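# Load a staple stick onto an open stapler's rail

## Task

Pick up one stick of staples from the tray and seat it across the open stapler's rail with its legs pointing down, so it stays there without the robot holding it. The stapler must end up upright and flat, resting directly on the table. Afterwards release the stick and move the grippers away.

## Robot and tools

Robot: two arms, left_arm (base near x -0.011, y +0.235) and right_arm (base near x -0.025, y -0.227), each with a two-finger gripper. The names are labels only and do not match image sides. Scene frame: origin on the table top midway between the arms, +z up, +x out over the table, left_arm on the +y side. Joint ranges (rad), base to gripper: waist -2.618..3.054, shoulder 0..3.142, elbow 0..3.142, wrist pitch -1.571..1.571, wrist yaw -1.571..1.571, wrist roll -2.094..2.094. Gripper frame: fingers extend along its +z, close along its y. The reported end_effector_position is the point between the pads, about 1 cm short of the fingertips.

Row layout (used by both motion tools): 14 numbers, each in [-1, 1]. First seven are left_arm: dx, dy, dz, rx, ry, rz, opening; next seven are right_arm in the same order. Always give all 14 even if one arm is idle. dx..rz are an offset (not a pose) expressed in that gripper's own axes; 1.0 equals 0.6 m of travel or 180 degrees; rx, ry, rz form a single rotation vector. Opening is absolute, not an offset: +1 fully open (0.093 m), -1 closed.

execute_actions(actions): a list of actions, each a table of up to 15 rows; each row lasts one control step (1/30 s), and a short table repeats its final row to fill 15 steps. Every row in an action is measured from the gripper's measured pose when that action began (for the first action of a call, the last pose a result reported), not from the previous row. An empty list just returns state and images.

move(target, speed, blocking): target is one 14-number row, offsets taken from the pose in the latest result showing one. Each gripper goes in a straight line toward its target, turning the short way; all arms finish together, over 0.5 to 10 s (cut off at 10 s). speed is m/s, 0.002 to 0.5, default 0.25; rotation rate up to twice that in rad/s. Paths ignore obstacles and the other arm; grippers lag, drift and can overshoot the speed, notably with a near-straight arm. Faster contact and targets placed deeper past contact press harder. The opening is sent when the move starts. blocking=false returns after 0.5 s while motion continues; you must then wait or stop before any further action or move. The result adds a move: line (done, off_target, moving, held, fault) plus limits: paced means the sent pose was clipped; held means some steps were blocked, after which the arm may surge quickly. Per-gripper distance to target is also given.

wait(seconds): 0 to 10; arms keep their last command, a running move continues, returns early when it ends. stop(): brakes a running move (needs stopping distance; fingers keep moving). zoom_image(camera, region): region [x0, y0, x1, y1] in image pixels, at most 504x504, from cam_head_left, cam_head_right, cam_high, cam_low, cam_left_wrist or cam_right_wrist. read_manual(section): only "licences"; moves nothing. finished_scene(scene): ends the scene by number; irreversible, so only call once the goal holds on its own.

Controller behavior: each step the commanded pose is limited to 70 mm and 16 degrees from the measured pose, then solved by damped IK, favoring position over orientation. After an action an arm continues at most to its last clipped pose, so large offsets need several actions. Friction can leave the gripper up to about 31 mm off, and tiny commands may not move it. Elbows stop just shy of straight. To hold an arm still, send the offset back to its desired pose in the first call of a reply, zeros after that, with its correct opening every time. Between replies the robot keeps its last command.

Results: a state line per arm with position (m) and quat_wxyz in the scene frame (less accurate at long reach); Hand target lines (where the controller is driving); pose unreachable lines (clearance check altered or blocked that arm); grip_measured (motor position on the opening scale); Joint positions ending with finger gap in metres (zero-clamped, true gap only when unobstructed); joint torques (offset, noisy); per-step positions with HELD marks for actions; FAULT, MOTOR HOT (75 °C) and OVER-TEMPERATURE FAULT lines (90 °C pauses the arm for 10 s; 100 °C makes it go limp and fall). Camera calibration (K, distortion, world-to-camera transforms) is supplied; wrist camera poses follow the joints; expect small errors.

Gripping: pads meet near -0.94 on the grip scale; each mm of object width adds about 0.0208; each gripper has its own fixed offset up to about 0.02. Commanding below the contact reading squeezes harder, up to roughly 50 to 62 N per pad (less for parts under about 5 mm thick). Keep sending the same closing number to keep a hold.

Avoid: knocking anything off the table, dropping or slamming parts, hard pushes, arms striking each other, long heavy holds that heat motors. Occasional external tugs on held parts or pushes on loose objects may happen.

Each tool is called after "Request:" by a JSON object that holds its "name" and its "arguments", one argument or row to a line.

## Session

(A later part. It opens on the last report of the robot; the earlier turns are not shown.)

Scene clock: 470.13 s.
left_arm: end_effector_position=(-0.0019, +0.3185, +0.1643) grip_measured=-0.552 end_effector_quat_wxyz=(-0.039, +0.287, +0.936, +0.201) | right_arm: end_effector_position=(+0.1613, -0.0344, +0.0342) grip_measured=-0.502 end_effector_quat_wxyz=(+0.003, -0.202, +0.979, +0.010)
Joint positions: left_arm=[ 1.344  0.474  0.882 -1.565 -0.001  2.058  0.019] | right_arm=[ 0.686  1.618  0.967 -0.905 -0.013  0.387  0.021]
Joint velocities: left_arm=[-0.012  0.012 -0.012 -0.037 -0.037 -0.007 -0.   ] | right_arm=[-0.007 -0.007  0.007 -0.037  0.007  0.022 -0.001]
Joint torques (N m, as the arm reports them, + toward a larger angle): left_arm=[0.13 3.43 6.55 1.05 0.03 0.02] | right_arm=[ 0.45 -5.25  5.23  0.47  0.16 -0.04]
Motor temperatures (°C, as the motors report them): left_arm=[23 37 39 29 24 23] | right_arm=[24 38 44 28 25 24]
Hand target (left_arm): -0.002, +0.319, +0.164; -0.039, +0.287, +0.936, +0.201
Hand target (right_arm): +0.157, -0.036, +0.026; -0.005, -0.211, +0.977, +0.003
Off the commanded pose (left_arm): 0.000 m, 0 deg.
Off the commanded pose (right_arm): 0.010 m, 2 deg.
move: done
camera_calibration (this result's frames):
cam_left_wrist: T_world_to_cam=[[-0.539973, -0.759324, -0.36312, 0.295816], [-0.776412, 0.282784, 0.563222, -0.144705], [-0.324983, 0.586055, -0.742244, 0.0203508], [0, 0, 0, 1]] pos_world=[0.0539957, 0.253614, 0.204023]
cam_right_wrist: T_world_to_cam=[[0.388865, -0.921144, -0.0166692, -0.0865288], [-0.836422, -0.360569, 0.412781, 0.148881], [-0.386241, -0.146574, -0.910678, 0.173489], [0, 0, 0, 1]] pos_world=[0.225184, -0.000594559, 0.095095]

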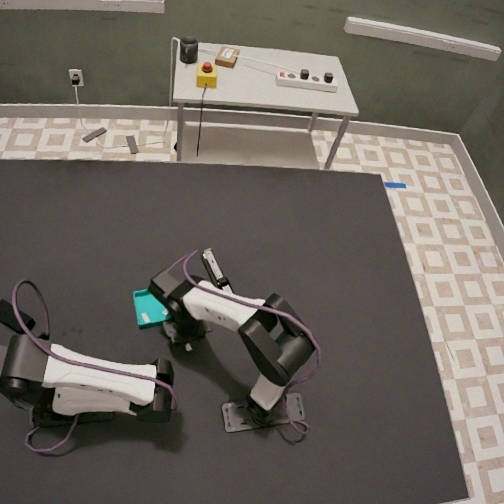

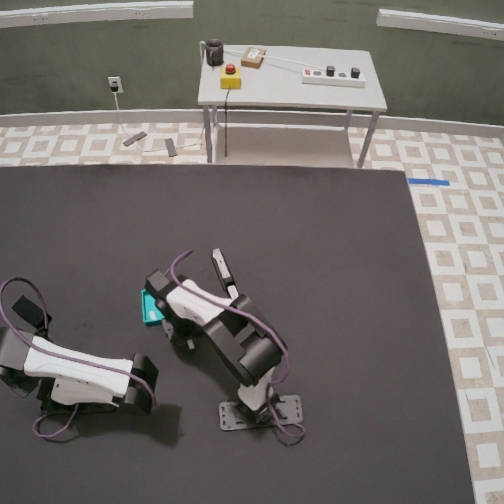

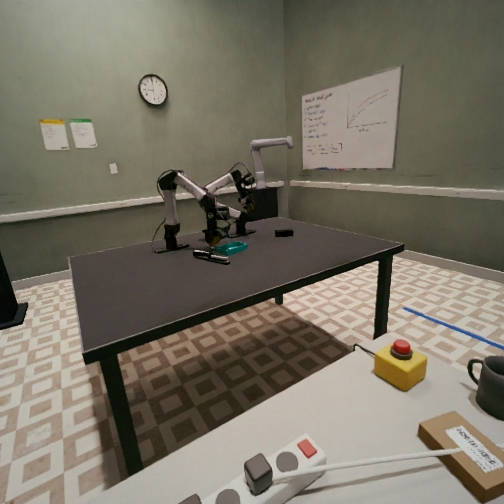

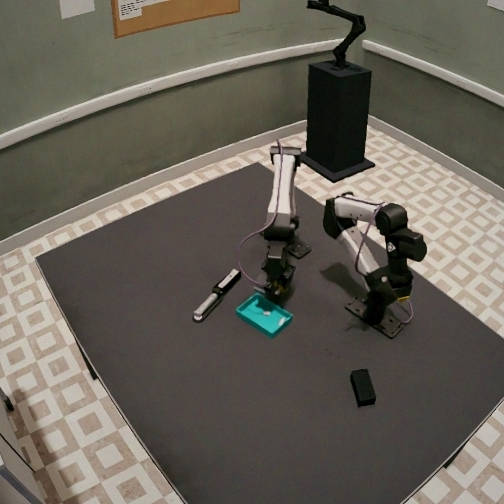

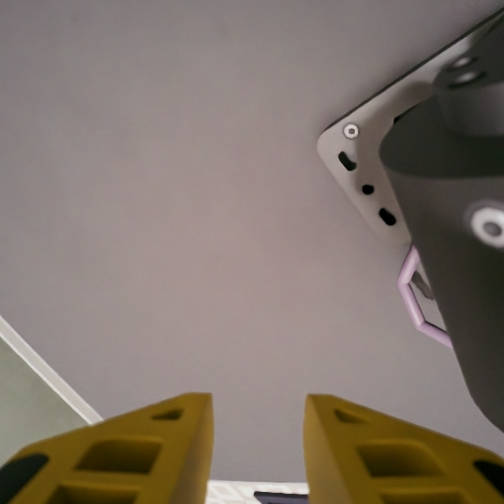

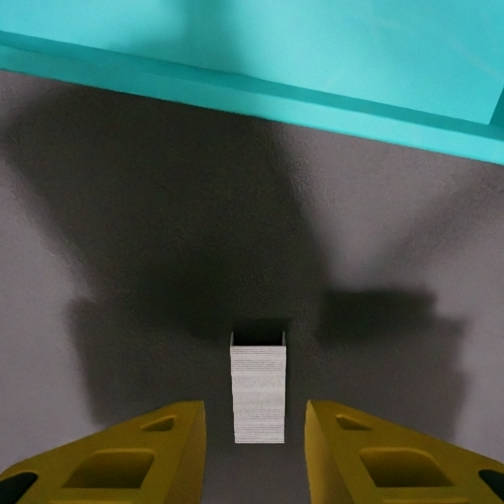

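Request:
{"name": "move", "arguments": {
  "target": [0,0,0,0,0,0,-0.55,0.012,0,0.029,0.004,0.007,0,-0.5],
  "speed": 0.05
}}

Scene clock: 475.17 s.
left_arm: end_effector_position=(-0.0019, +0.3185, +0.1643) grip_measured=-0.552 end_effector_quat_wxyz=(-0.039, +0.287, +0.936, +0.201) | right_arm: end_effector_position=(+0.1596, -0.0341, +0.0259) grip_measured=-0.502 end_effector_quat_wxyz=(+0.002, -0.202, +0.979, +0.010)
Joint positions: left_arm=[ 1.344  0.474  0.882 -1.565 -0.001  2.058  0.019] | right_arm=[ 0.692  1.629  0.943 -0.871 -0.013  0.391  0.021]
Joint velocities: left_arm=[-0.002 -0.002  0.007  0.007  0.022  0.081 -0.   ] | right_arm=[-0.002 -0.002 -0.017  0.081  0.022 -0.066  0.001]
Joint torques (N m, as the arm reports them, + toward a larger angle): left_arm=[0.16 3.48 6.58 1.01 0.05 0.01] | right_arm=[ 0.21 -5.11  4.96  0.49  0.15  0.1 ]
Motor temperatures (°C, as the motors report them): left_arm=[23 37 38 29 24 23] | right_arm=[24 38 44 28 25 24]
Hand target (left_arm): -0.002, +0.319, +0.164; -0.039, +0.287, +0.936, +0.201
Hand target (right_arm): +0.155, -0.037, +0.017; -0.007, -0.202, +0.979, +0.002
Off the commanded pose (left_arm): 0.000 m, 0 deg.
Off the commanded pose (right_arm): 0.011 m, 1 deg.
move: off_target (right_arm)
camera_calibration (this result's frames):
cam_left_wrist: T_world_to_cam=[[-0.539973, -0.759324, -0.36312, 0.295816], [-0.776412, 0.282784, 0.563222, -0.144705], [-0.324983, 0.586055, -0.742244, 0.0203508], [0, 0, 0, 1]] pos_world=[0.0539957, 0.253614, 0.204023]
cam_right_wrist: T_world_to_cam=[[0.389905, -0.920711, -0.0162624, -0.0858961], [-0.835643, -0.36119, 0.413814, 0.150812], [-0.386877, -0.147759, -0.910216, 0.165359], [0, 0, 0, 1]] pos_world=[0.22349, -0.000180383, 0.0867075]

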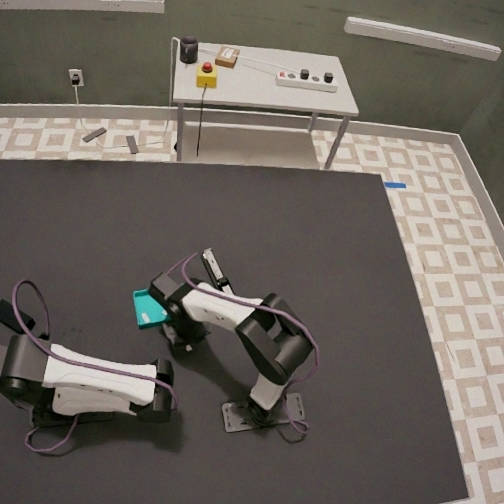

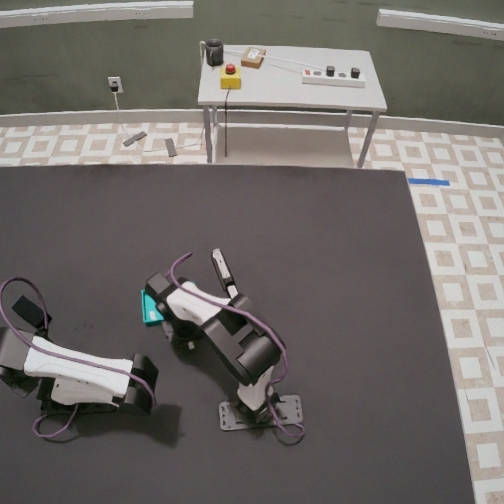

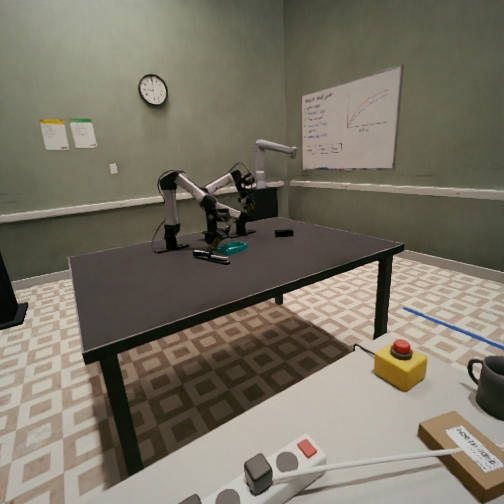

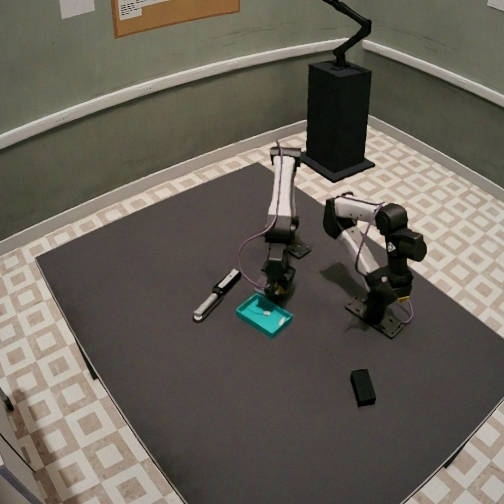

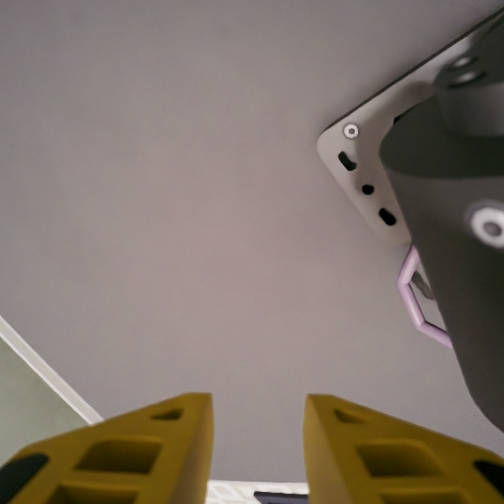

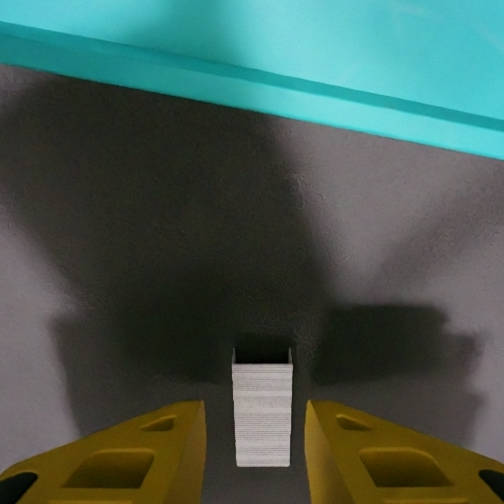

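Request:
{"name": "move", "arguments": {
  "target": [0,0,0,0,0,0,-0.55,0.008,0.002,0.022,0,0.007,0,-0.5],
  "speed": 0.05
}}

Scene clock: 480.43 s.
left_arm: end_effector_position=(-0.0019, +0.3185, +0.1643) grip_measured=-0.552 end_effector_quat_wxyz=(-0.039, +0.287, +0.936, +0.201) | right_arm: end_effector_position=(+0.1630, -0.0306, +0.0260) grip_measured=-0.502 end_effector_quat_wxyz=(+0.010, -0.202, +0.979, +0.015)
Joint positions: left_arm=[ 1.344  0.474  0.882 -1.565 -0.001  2.058  0.019] | right_arm=[ 0.692  1.629  0.943 -0.851 -0.013  0.392  0.021]
Joint velocities: left_arm=[ 0.007  0.002 -0.017  0.007  0.051 -0.007 -0.   ] | right_arm=[-0.002  0.002  0.002 -0.022  0.037 -0.037  0.001]
Joint torques (N m, as the arm reports them, + toward a larger angle): left_arm=[0.15 3.54 6.59 1.01 0.04 0.03] | right_arm=[ 0.18 -4.47  4.4   0.56  0.01  0.11]
Motor temperatures (°C, as the motors report them): left_arm=[23 37 38 29 24 23] | right_arm=[24 38 43 28 25 24]
Hand target (left_arm): -0.002, +0.319, +0.164; -0.039, +0.287, +0.936, +0.201
Hand target (right_arm): +0.154, -0.035, +0.013; -0.009, -0.203, +0.979, +0.007
Off the commanded pose (left_arm): 0.000 m, 0 deg.
Off the commanded pose (right_arm): 0.016 m, 2 deg.
move: off_target (right_arm)
camera_calibration (this result's frames):
cam_left_wrist: T_world_to_cam=[[-0.539973, -0.759324, -0.36312, 0.295816], [-0.776412, 0.282784, 0.563222, -0.144705], [-0.324983, 0.586055, -0.742244, 0.0203508], [0, 0, 0, 1]] pos_world=[0.0539957, 0.253614, 0.204023]
cam_right_wrist: T_world_to_cam=[[0.389839, -0.920568, -0.0241098, -0.0837744], [-0.841493, -0.366743, 0.396722, 0.156115], [-0.374052, -0.134369, -0.917622, 0.16582], [0, 0, 0, 1]] pos_world=[0.226054, 0.00241539, 0.088206]

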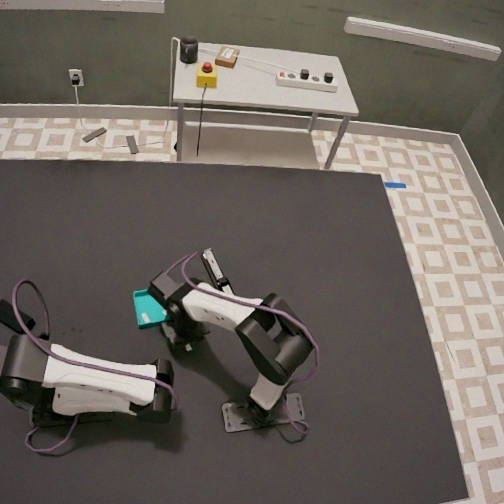

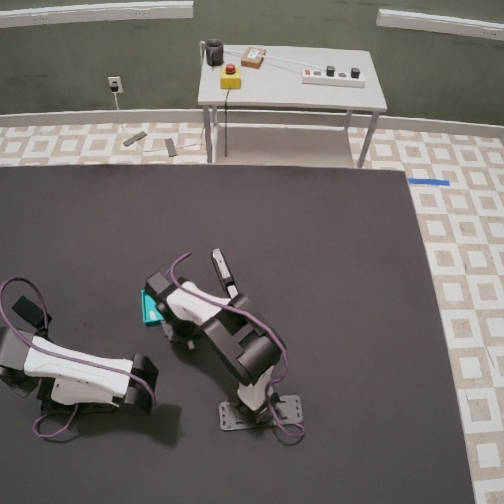

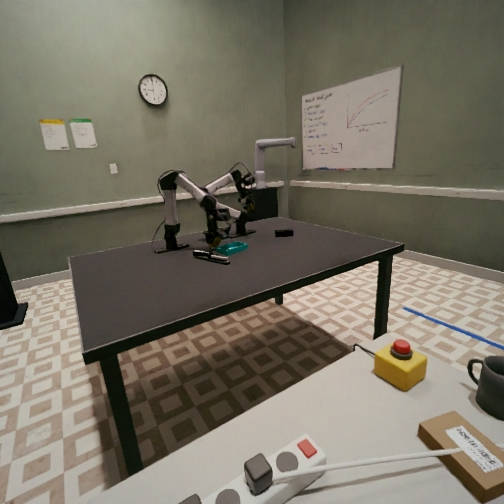

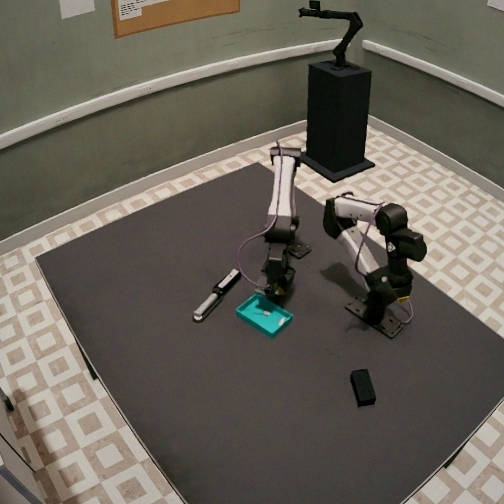

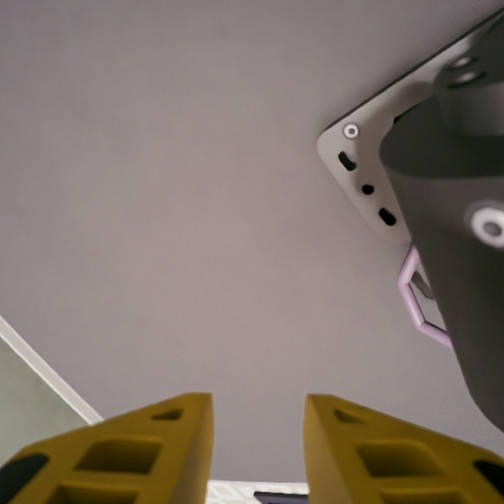

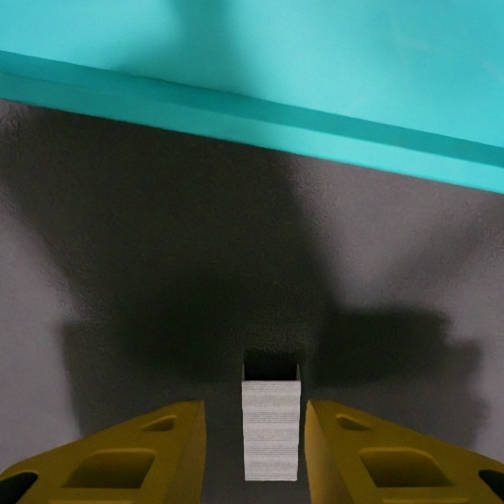

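Request:
{"name": "zoom_image", "arguments": {
  "camera": "cam_high",
  "region": [235,255,315,315]
}}

Request:
{"name": "zoom_image", "arguments": {
  "camera": "cam_low",
  "region": [180,215,260,265]
}}

Region (235, 255, 315, 315) of cam_high's 504x504 image, scaled by 6.300, with more detail than that image has; it fills the top 378 rows of this view, and the rest is white.

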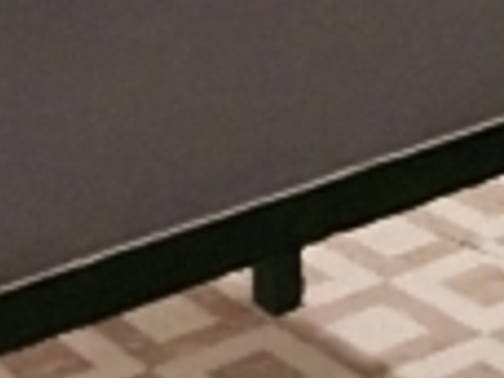

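Region (180, 215, 260, 265) of cam_low's 504x504 image, scaled by 6.300, with more detail than that image has; it fills the top 315 rows of this view, and the rest is white.

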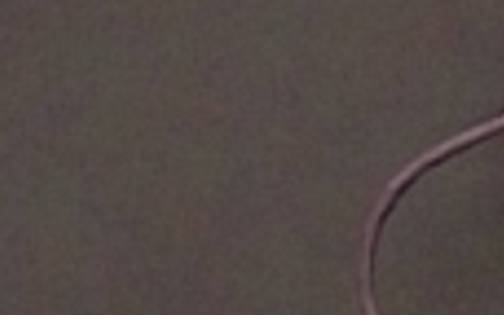

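Request:
{"name": "zoom_image", "arguments": {
  "camera": "cam_low",
  "region": [240,250,310,310]
}}

Request:
{"name": "zoom_image", "arguments": {
  "camera": "cam_high",
  "region": [190,215,250,265]
}}

Region (240, 250, 310, 310) of cam_low's 504x504 image, scaled by 7.200, with more detail than that image has; it fills the top 432 rows of this view, and the rest is white.

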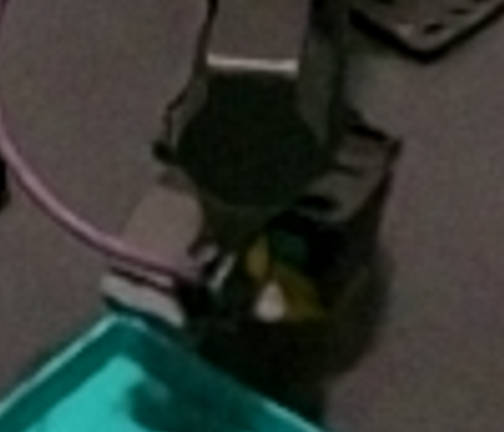

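Region (190, 215, 250, 265) of cam_high's 504x504 image, scaled by 8.400, with more detail than that image has.

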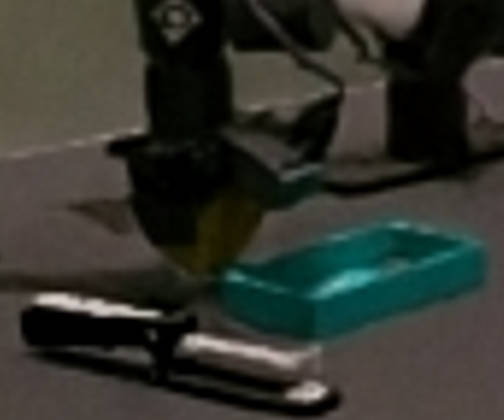

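Request:
{"name": "execute_actions", "arguments": {
  "actions": [
    [[0,0,0,0,0,0,-0.55,0.0,-0.012,-0.03,0,0.012,0,-0.5]],
    [[0,0,0,0,0,0,-0.55,0,0,0,0,0,0,-0.5]],
    [[0,0,0,0,0,0,-0.55,0.01,0,0.042,0,0,0,-0.5]],
    [[0,0,0,0,0,0,-0.55,0,0,0,0,0,0,-0.5]]
  ]
}}

Scene clock: 501.10 s.
left_arm: end_effector_position=(-0.0019, +0.3185, +0.1643) grip_measured=-0.552 end_effector_quat_wxyz=(-0.039, +0.287, +0.936, +0.201) | right_arm: end_effector_position=(+0.1586, -0.0448, +0.0213) grip_measured=-0.502 end_effector_quat_wxyz=(-0.012, -0.201, +0.980, +0.002)
Joint positions: left_arm=[ 1.344  0.474  0.882 -1.565 -0.001  2.058  0.019] | right_arm=[ 0.663  1.635  0.928 -0.882 -0.017  0.367  0.021]
Joint velocities: left_arm=[-0.002 -0.017 -0.002 -0.007  0.022 -0.007 -0.   ] | right_arm=[-0.012 -0.007 -0.012  0.007  0.066 -0.037 -0.001]
Joint torques (N m, as the arm reports them, + toward a larger angle): left_arm=[0.08 3.46 6.63 1.03 0.05 0.04] | right_arm=[-0.37 -6.47  6.65  0.37  0.1   0.09]
Motor temperatures (°C, as the motors report them): left_arm=[23 36 38 29 24 23] | right_arm=[24 37 42 28 25 24]
Hand target (left_arm): -0.002, +0.319, +0.164; -0.039, +0.287, +0.936, +0.201
Hand target (right_arm): +0.159, -0.045, +0.021; -0.011, -0.201, +0.980, +0.003
Off the commanded pose (left_arm): 0.000 m, 0 deg.
Off the commanded pose (right_arm): 0.000 m, 0 deg.
Step readings (end_effector_position; steps 1 to 15: 1st action; 16 to 30: 2nd action; 31 to 45: 3rd action; 46 to 60: 4th action):
0: left_arm (-0.0019, +0.3185, +0.1643) | right_arm (+0.1632, -0.0303, +0.0261)
1: left_arm (-0.0019, +0.3185, +0.1643) | right_arm (+0.1629, -0.0314, +0.0275)
2: left_arm (-0.0019, +0.3185, +0.1643) | right_arm (+0.1631, -0.0335, +0.0298)
4: left_arm (-0.0019, +0.3185, +0.1643) | right_arm (+0.1666, -0.0350, +0.0345)
8: left_arm (-0.0019, +0.3185, +0.1643) | right_arm (+0.1673, -0.0367, +0.0374)
15: left_arm (-0.0019, +0.3185, +0.1643) | right_arm (+0.1638, -0.0400, +0.0374)
16: left_arm (-0.0019, +0.3185, +0.1643) | right_arm (+0.1638, -0.0401, +0.0374)
17: left_arm (-0.0019, +0.3185, +0.1643) | right_arm (+0.1638, -0.0401, +0.0374)
19: left_arm (-0.0019, +0.3185, +0.1643) | right_arm (+0.1638, -0.0401, +0.0374)
23: left_arm (-0.0019, +0.3185, +0.1643) | right_arm (+0.1638, -0.0401, +0.0374)
30: left_arm (-0.0019, +0.3185, +0.1643) | right_arm (+0.1638, -0.0401, +0.0374)
31: left_arm (-0.0019, +0.3185, +0.1643) | right_arm (+0.1641, -0.0398, +0.0352)
32: left_arm (-0.0019, +0.3185, +0.1643) | right_arm (+0.1641, -0.0398, +0.0318)
34: left_arm (-0.0019, +0.3185, +0.1643) | right_arm (+0.1600, -0.0437, +0.0243)
38: left_arm (-0.0019, +0.3185, +0.1643) | right_arm (+0.1587, -0.0448, +0.0213)
45: left_arm (-0.0019, +0.3185, +0.1643) | right_arm (+0.1587, -0.0447, +0.0213)
46: left_arm (-0.0019, +0.3185, +0.1643) | right_arm (+0.1586, -0.0448, +0.0213)
47: left_arm (-0.0019, +0.3185, +0.1643) | right_arm (+0.1586, -0.0448, +0.0213)
49: left_arm (-0.0019, +0.3185, +0.1643) | right_arm (+0.1586, -0.0448, +0.0213)
53: left_arm (-0.0019, +0.3185, +0.1643) | right_arm (+0.1586, -0.0448, +0.0213)
60: end_effector_position above
camera_calibration (this result's frames):
cam_left_wrist: T_world_to_cam=[[-0.539973, -0.759324, -0.36312, 0.295816], [-0.776412, 0.282784, 0.563222, -0.144705], [-0.324983, 0.586055, -0.742244, 0.0203508], [0, 0, 0, 1]] pos_world=[0.0539957, 0.253614, 0.204023]
cam_right_wrist: T_world_to_cam=[[0.386452, -0.922279, -0.00748659, -0.095156], [-0.826588, -0.349933, 0.440794, 0.146558], [-0.409155, -0.164157, -0.897577, 0.161699], [0, 0, 0, 1]] pos_world=[0.224076, -0.00993098, 0.0798234]

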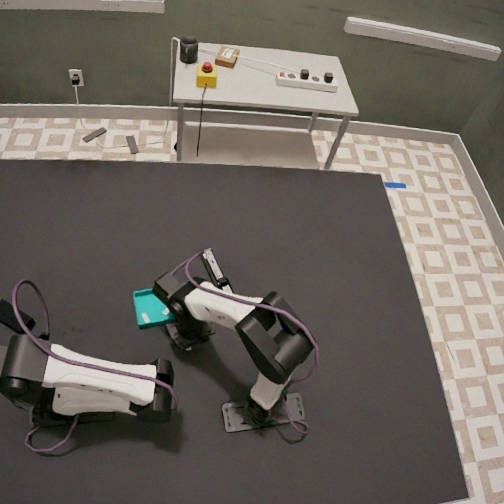

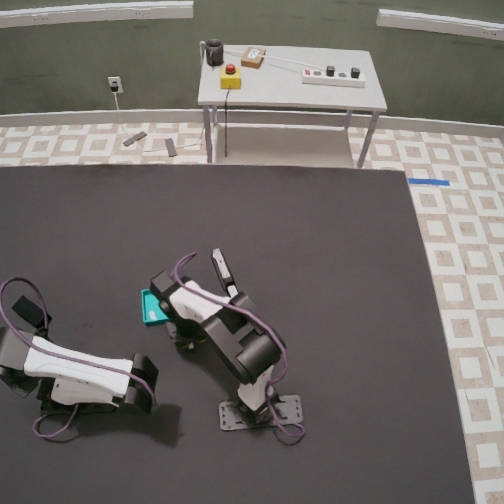

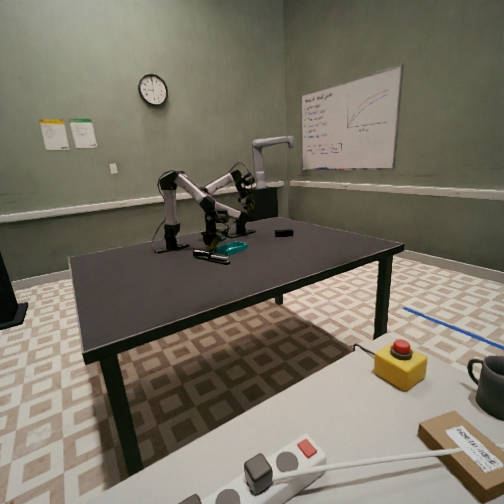

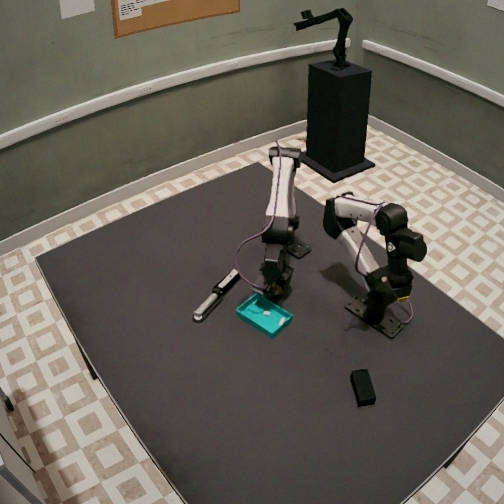

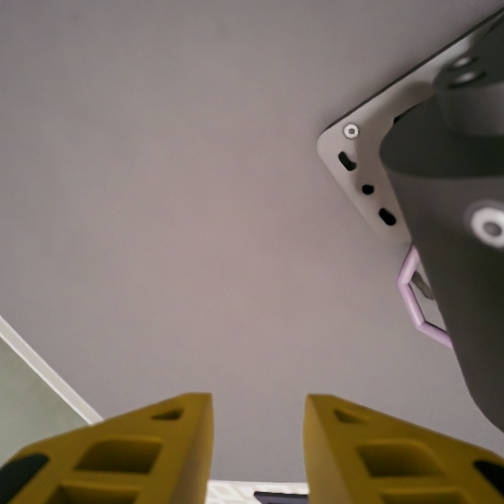

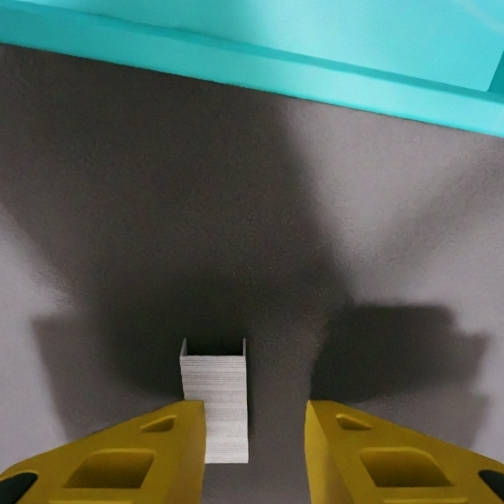

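Request:
{"name": "execute_actions", "arguments": {
  "actions": [
    [[0,0,0,0,0,0,-0.55,0,0,-0.03,0,0,0,-0.5]],
    [[0,0,0,0,0,0,-0.55,0.005,0.017,0,0.008,0,0,-0.5]],
    [[0,0,0,0,0,0,-0.55,0,0,0,0,0,0,-0.5]]
  ]
}}

Scene clock: 508.43 s.
left_arm: end_effector_position=(-0.0019, +0.3185, +0.1643) grip_measured=-0.552 end_effector_quat_wxyz=(-0.039, +0.287, +0.936, +0.201) | right_arm: end_effector_position=(+0.1478, -0.0389, +0.0326) grip_measured=-0.502 end_effector_quat_wxyz=(-0.016, -0.204, +0.979, -0.005)
Joint positions: left_arm=[ 1.344  0.474  0.882 -1.565 -0.001  2.058  0.019] | right_arm=[ 0.714  1.616  0.958 -0.945 -0.009  0.411  0.021]
Joint velocities: left_arm=[ 0.002  0.002 -0.007 -0.022 -0.007 -0.095 -0.001] | right_arm=[-0.012  0.007 -0.017 -0.022 -0.066 -0.022 -0.001]
Joint torques (N m, as the arm reports them, + toward a larger angle): left_arm=[0.15 3.46 6.58 1.01 0.05 0.03] | right_arm=[-0.33 -6.31  6.81  0.33  0.13  0.07]
Motor temperatures (°C, as the motors report them): left_arm=[23 36 38 29 24 23] | right_arm=[24 38 42 27 25 24]
Hand target (left_arm): -0.002, +0.319, +0.164; -0.039, +0.287, +0.936, +0.201
Hand target (right_arm): +0.148, -0.039, +0.033; -0.016, -0.204, +0.979, -0.005
Off the commanded pose (left_arm): 0.000 m, 0 deg.
Off the commanded pose (right_arm): 0.000 m, 0 deg.
Step readings (end_effector_position; steps 1 to 15: 1st action; 16 to 30: 2nd action; 31 to 45: 3rd action):
0: left_arm (-0.0019, +0.3185, +0.1643) | right_arm (+0.1586, -0.0448, +0.0213)
1: left_arm (-0.0019, +0.3185, +0.1643) | right_arm (+0.1583, -0.0451, +0.0227)
2: left_arm (-0.0019, +0.3185, +0.1643) | right_arm (+0.1579, -0.0455, +0.0246)
4: left_arm (-0.0019, +0.3185, +0.1643) | right_arm (+0.1584, -0.0450, +0.0290)
8: left_arm (-0.0019, +0.3185, +0.1643) | right_arm (+0.1584, -0.0450, +0.0325)
15: left_arm (-0.0019, +0.3185, +0.1643) | right_arm (+0.1563, -0.0471, +0.0326)
16: left_arm (-0.0019, +0.3185, +0.1643) | right_arm (+0.1557, -0.0465, +0.0326)
17: left_arm (-0.0019, +0.3185, +0.1643) | right_arm (+0.1538, -0.0447, +0.0326)
19: left_arm (-0.0019, +0.3185, +0.1643) | right_arm (+0.1494, -0.0404, +0.0326)
23: left_arm (-0.0019, +0.3185, +0.1643) | right_arm (+0.1477, -0.0388, +0.0326)
30: left_arm (-0.0019, +0.3185, +0.1643) | right_arm (+0.1478, -0.0389, +0.0326)
31: left_arm (-0.0019, +0.3185, +0.1643) | right_arm (+0.1478, -0.0389, +0.0326)
32: left_arm (-0.0019, +0.3185, +0.1643) | right_arm (+0.1478, -0.0389, +0.0326)
34: left_arm (-0.0019, +0.3185, +0.1643) | right_arm (+0.1478, -0.0389, +0.0326)
38: left_arm (-0.0019, +0.3185, +0.1643) | right_arm (+0.1478, -0.0389, +0.0326)
45: end_effector_position above
camera_calibration (this result's frames):
cam_left_wrist: T_world_to_cam=[[-0.539973, -0.759324, -0.36312, 0.295816], [-0.776412, 0.282784, 0.563222, -0.144705], [-0.324983, 0.586055, -0.742244, 0.0203508], [0, 0, 0, 1]] pos_world=[0.0539957, 0.253614, 0.204023]
cam_right_wrist: T_world_to_cam=[[0.392951, -0.919539, 0.00616011, -0.0867261], [-0.821963, -0.348234, 0.450677, 0.133746], [-0.41227, -0.182157, -0.892666, 0.167972], [0, 0, 0, 1]] pos_world=[0.213263, -0.00257573, 0.0902008]

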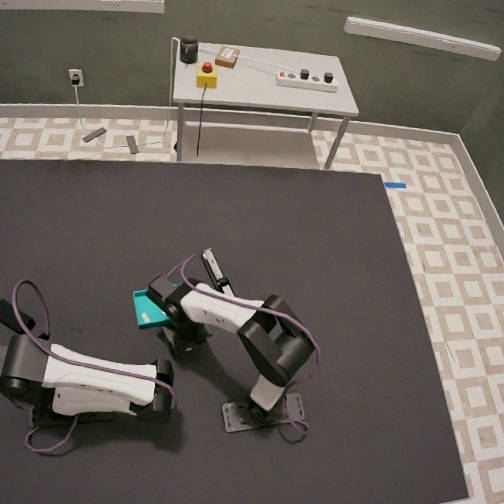

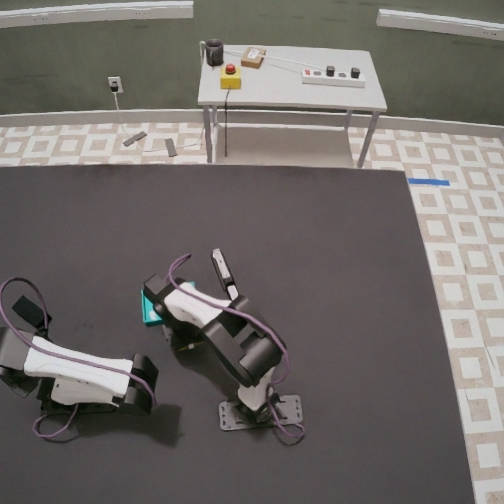

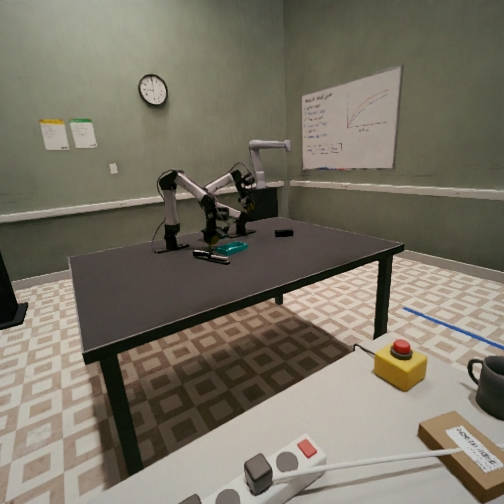

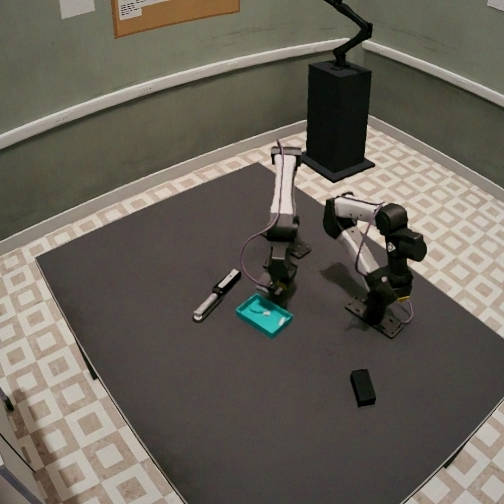

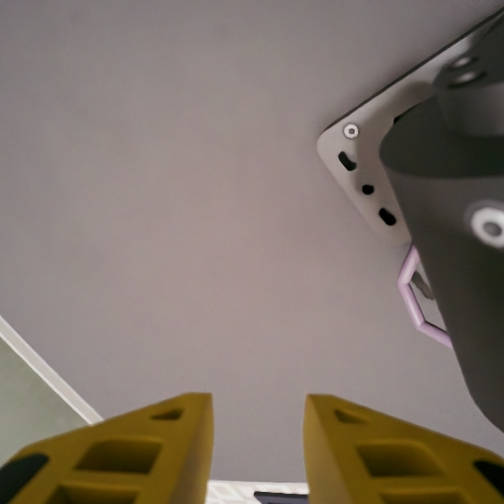

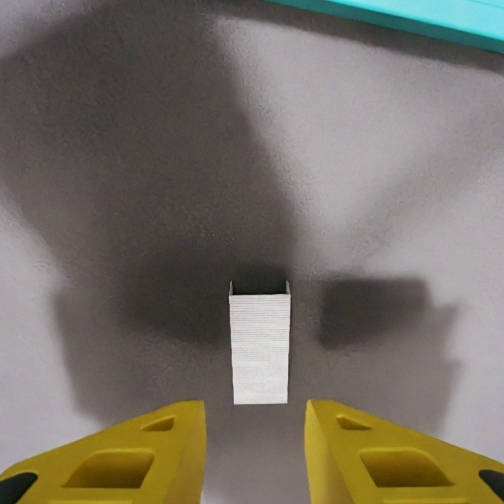

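Request:
{"name": "execute_actions", "arguments": {
  "actions": [
    [[0,0,0,0,0,0,-0.55,-0.015,0,0.026,0,0,0,-0.35]],
    [[0,0,0,0,0,0,-0.55,0,0,0,0,0,0,-0.35]]
  ]
}}

Scene clock: 519.60 s.
left_arm: end_effector_position=(-0.0019, +0.3185, +0.1643) grip_measured=-0.552 end_effector_quat_wxyz=(-0.039, +0.287, +0.936, +0.201) | right_arm: end_effector_position=(+0.1547, -0.0332, +0.0224) grip_measured=-0.352 end_effector_quat_wxyz=(-0.012, -0.204, +0.979, -0.002)
Joint positions: left_arm=[ 1.344  0.474  0.882 -1.565 -0.001  2.058  0.019] | right_arm=[ 0.71   1.658  0.958 -0.893 -0.009  0.407  0.028]
Joint velocities: left_arm=[-0.007 -0.002 -0.002  0.022 -0.022 -0.037 -0.001] | right_arm=[ 0.002 -0.002  0.007 -0.007  0.022  0.007  0.   ]
Joint torques (N m, as the arm reports them, + toward a larger angle): left_arm=[0.17 3.48 6.62 1.03 0.04 0.03] | right_arm=[-0.31 -6.75  6.65  0.33  0.14  0.03]
Motor temperatures (°C, as the motors report them): left_arm=[23 35 38 28 24 23] | right_arm=[24 38 43 27 25 24]
Hand target (left_arm): -0.002, +0.319, +0.164; -0.039, +0.287, +0.936, +0.201
Hand target (right_arm): +0.155, -0.033, +0.022; -0.012, -0.204, +0.979, -0.002
Off the commanded pose (left_arm): 0.000 m, 0 deg.
Off the commanded pose (right_arm): 0.000 m, 0 deg.
Step readings (end_effector_position; steps 1 to 15: 1st action; 16 to 30: 2nd action):
0: left_arm (-0.0019, +0.3185, +0.1643) | right_arm (+0.1478, -0.0389, +0.0326)
1: left_arm (-0.0019, +0.3185, +0.1643) | right_arm (+0.1483, -0.0386, +0.0318)
2: left_arm (-0.0019, +0.3185, +0.1643) | right_arm (+0.1495, -0.0376, +0.0300)
4: left_arm (-0.0019, +0.3185, +0.1643) | right_arm (+0.1515, -0.0363, +0.0257)
8: left_arm (-0.0019, +0.3185, +0.1643) | right_arm (+0.1533, -0.0347, +0.0224)
15: left_arm (-0.0019, +0.3185, +0.1643) | right_arm (+0.1547, -0.0333, +0.0224)
16: left_arm (-0.0019, +0.3185, +0.1643) | right_arm (+0.1547, -0.0332, +0.0224)
17: left_arm (-0.0019, +0.3185, +0.1643) | right_arm (+0.1547, -0.0332, +0.0224)
19: left_arm (-0.0019, +0.3185, +0.1643) | right_arm (+0.1547, -0.0332, +0.0224)
23: left_arm (-0.0019, +0.3185, +0.1643) | right_arm (+0.1547, -0.0332, +0.0224)
30: end_effector_position above
camera_calibration (this result's frames):
cam_left_wrist: T_world_to_cam=[[-0.539973, -0.759324, -0.36312, 0.295816], [-0.776412, 0.282784, 0.563222, -0.144705], [-0.324983, 0.586055, -0.742244, 0.0203508], [0, 0, 0, 1]] pos_world=[0.0539957, 0.253614, 0.204023]
cam_right_wrist: T_world_to_cam=[[0.392219, -0.91987, 0.00188893, -0.0839402], [-0.825347, -0.351008, 0.442263, 0.146684], [-0.406161, -0.175023, -0.896883, 0.162175], [0, 0, 0, 1]] pos_world=[0.219857, 0.00265757, 0.0807374]

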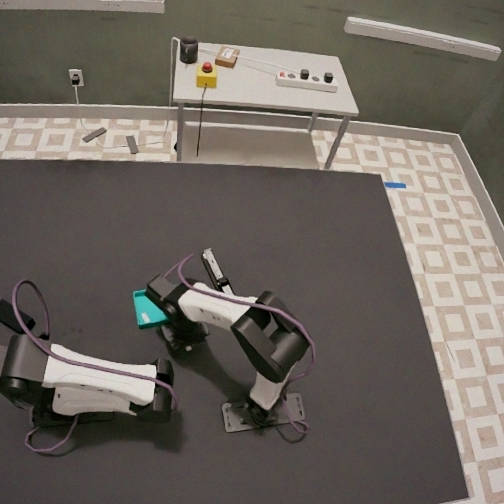

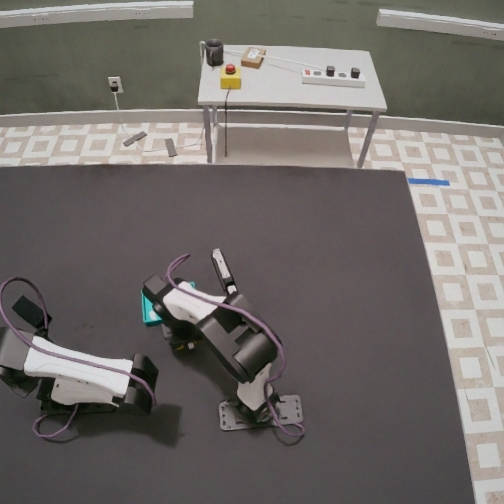

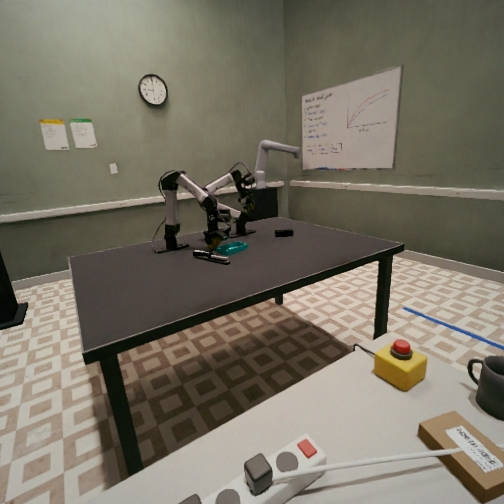

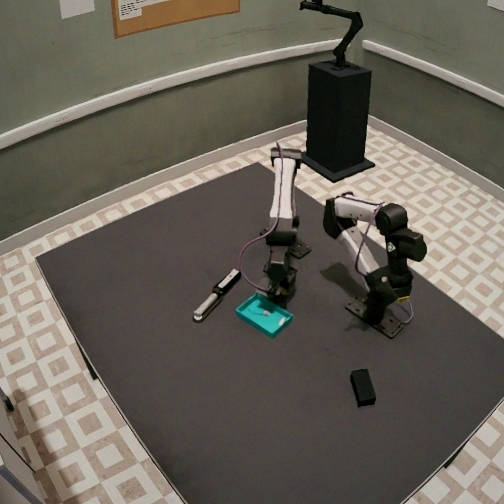

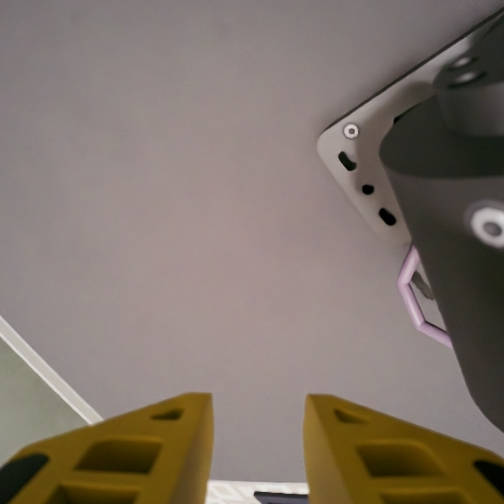

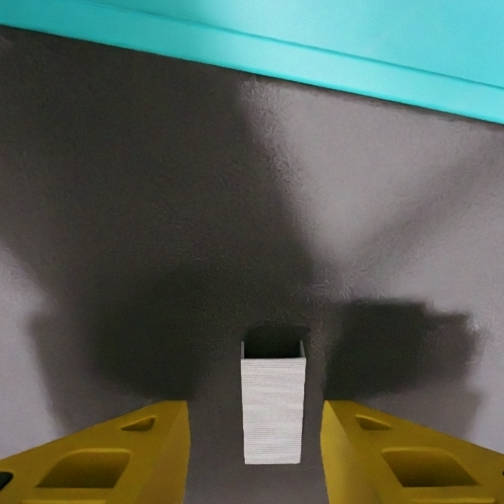

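Request:
{"name": "execute_actions", "arguments": {
  "actions": [
    [[0,0,0,0,0,0,-0.55,0,0,0,0,0,0,-0.6]],
    [[0,0,0,0,0,0,-0.55,0,0,0,0,0,0,-0.85]],
    [[0,0,0,0,0,0,-0.55,0,0,0,0,0,0,-0.85]],
    [[0,0,0,0,0,0,-0.55,0,0,-0.07,0,0,0,-0.85]],
    [[0,0,0,0,0,0,-0.55,0,0,-0.06,0,0,0,-0.85]]
  ]
}}

Scene clock: 529.63 s.
left_arm: end_effector_position=(-0.0019, +0.3185, +0.1643) grip_measured=-0.552 end_effector_quat_wxyz=(-0.039, +0.287, +0.936, +0.201) | right_arm: end_effector_position=(+0.1570, -0.0308, +0.0938) grip_measured=-0.848 end_effector_quat_wxyz=(-0.008, -0.204, +0.979, +0.000)
Joint positions: left_arm=[ 1.344  0.474  0.882 -1.565 -0.001  2.058  0.019] | right_arm=[ 0.71   1.575  1.17  -1.178 -0.009  0.407  0.004]
Joint velocities: left_arm=[-0.002 -0.002 -0.007  0.022 -0.081 -0.007  0.   ] | right_arm=[-0.017 -0.017  0.002 -0.066 -0.051 -0.007 -0.   ]
Joint torques (N m, as the arm reports them, + toward a larger angle): left_arm=[0.12 3.44 6.64 1.03 0.03 0.06] | right_arm=[-0.5  -6.78  8.49  0.3   0.15  0.03]
Motor temperatures (°C, as the motors report them): left_arm=[23 35 38 28 24 23] | right_arm=[24 39 43 27 25 24]
Hand target (left_arm): -0.002, +0.319, +0.164; -0.039, +0.287, +0.936, +0.201
Hand target (right_arm): +0.157, -0.032, +0.098; -0.008, -0.204, +0.979, -0.000
Off the commanded pose (left_arm): 0.000 m, 0 deg.
Off the commanded pose (right_arm): 0.004 m, 0 deg.
Step readings (end_effector_position; steps 1 to 15: 1st action; 16 to 30: 2nd action; 31 to 45: 3rd action; 46 to 60: 4th action; 61 to 75: 5th action):
0: left_arm (-0.0019, +0.3185, +0.1643) | right_arm (+0.1547, -0.0332, +0.0224)
1: left_arm (-0.0019, +0.3185, +0.1643) | right_arm (+0.1547, -0.0332, +0.0224)
2: left_arm (-0.0019, +0.3185, +0.1643) | right_arm (+0.1547, -0.0332, +0.0224)
4: left_arm (-0.0019, +0.3185, +0.1643) | right_arm (+0.1547, -0.0332, +0.0224)
8: left_arm (-0.0019, +0.3185, +0.1643) | right_arm (+0.1547, -0.0332, +0.0224)
15: left_arm (-0.0019, +0.3185, +0.1643) | right_arm (+0.1547, -0.0332, +0.0224)
16: left_arm (-0.0019, +0.3185, +0.1643) | right_arm (+0.1547, -0.0332, +0.0224)
17: left_arm (-0.0019, +0.3185, +0.1643) | right_arm (+0.1547, -0.0332, +0.0224)
19: left_arm (-0.0019, +0.3185, +0.1643) | right_arm (+0.1547, -0.0332, +0.0224)
23: left_arm (-0.0019, +0.3185, +0.1643) | right_arm (+0.1547, -0.0332, +0.0224)
30: left_arm (-0.0019, +0.3185, +0.1643) | right_arm (+0.1547, -0.0332, +0.0224)
31: left_arm (-0.0019, +0.3185, +0.1643) | right_arm (+0.1547, -0.0332, +0.0224)
32: left_arm (-0.0019, +0.3185, +0.1643) | right_arm (+0.1547, -0.0332, +0.0224)
34: left_arm (-0.0019, +0.3185, +0.1643) | right_arm (+0.1547, -0.0332, +0.0224)
38: left_arm (-0.0019, +0.3185, +0.1643) | right_arm (+0.1547, -0.0332, +0.0224)
45: left_arm (-0.0019, +0.3185, +0.1643) | right_arm (+0.1547, -0.0332, +0.0224)
46: left_arm (-0.0019, +0.3185, +0.1643) | right_arm (+0.1540, -0.0339, +0.0256)
47: left_arm (-0.0019, +0.3185, +0.1643) | right_arm (+0.1535, -0.0345, +0.0315)
49: left_arm (-0.0019, +0.3185, +0.1643) | right_arm (+0.1573, -0.0304, +0.0462)
53: left_arm (-0.0019, +0.3185, +0.1643) | right_arm (+0.1616, -0.0258, +0.0615)
60: left_arm (-0.0019, +0.3185, +0.1643) | right_arm (+0.1561, -0.0317, +0.0615)
61: left_arm (-0.0019, +0.3185, +0.1643) | right_arm (+0.1555, -0.0324, +0.0647)
62: left_arm (-0.0019, +0.3185, +0.1643) | right_arm (+0.1551, -0.0328, +0.0699)
64: left_arm (-0.0019, +0.3185, +0.1643) | right_arm (+0.1588, -0.0288, +0.0827)
68: left_arm (-0.0019, +0.3185, +0.1643) | right_arm (+0.1615, -0.0259, +0.0938)
75: end_effector_position above
camera_calibration (this result's frames):
cam_left_wrist: T_world_to_cam=[[-0.539973, -0.759324, -0.36312, 0.295816], [-0.776412, 0.282784, 0.563222, -0.144705], [-0.324983, 0.586055, -0.742244, 0.0203508], [0, 0, 0, 1]] pos_world=[0.0539957, 0.253614, 0.204023]
cam_right_wrist: T_world_to_cam=[[0.39222, -0.91987, -0.00194913, -0.0823874], [-0.828207, -0.354057, 0.434416, 0.118907], [-0.400296, -0.168772, -0.90071, 0.227178], [0, 0, 0, 1]] pos_world=[0.221732, 0.00465539, 0.152805]

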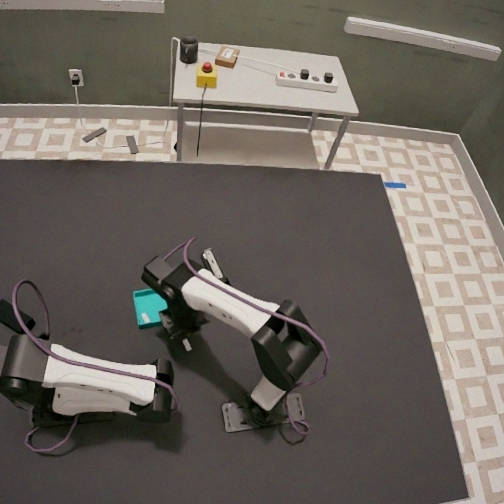

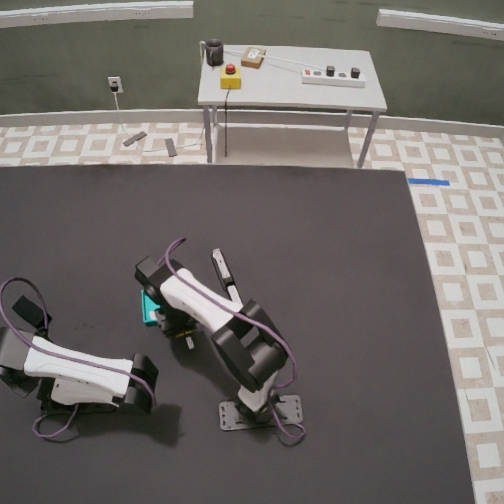

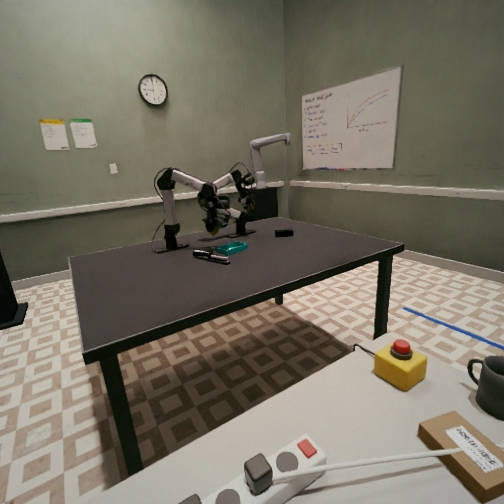

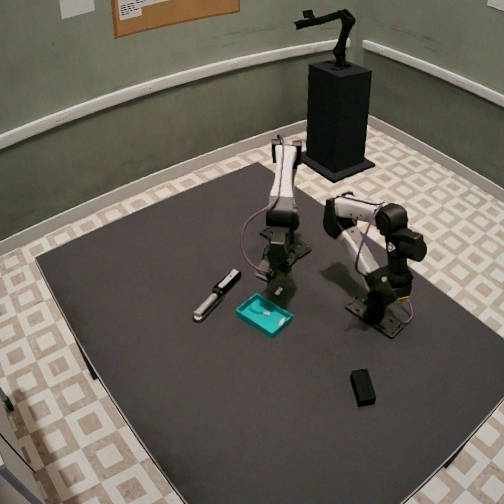

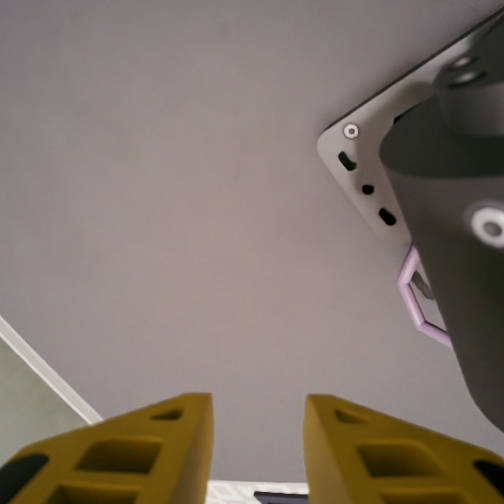

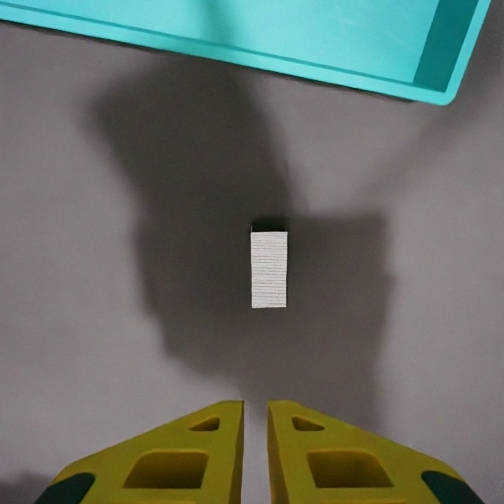

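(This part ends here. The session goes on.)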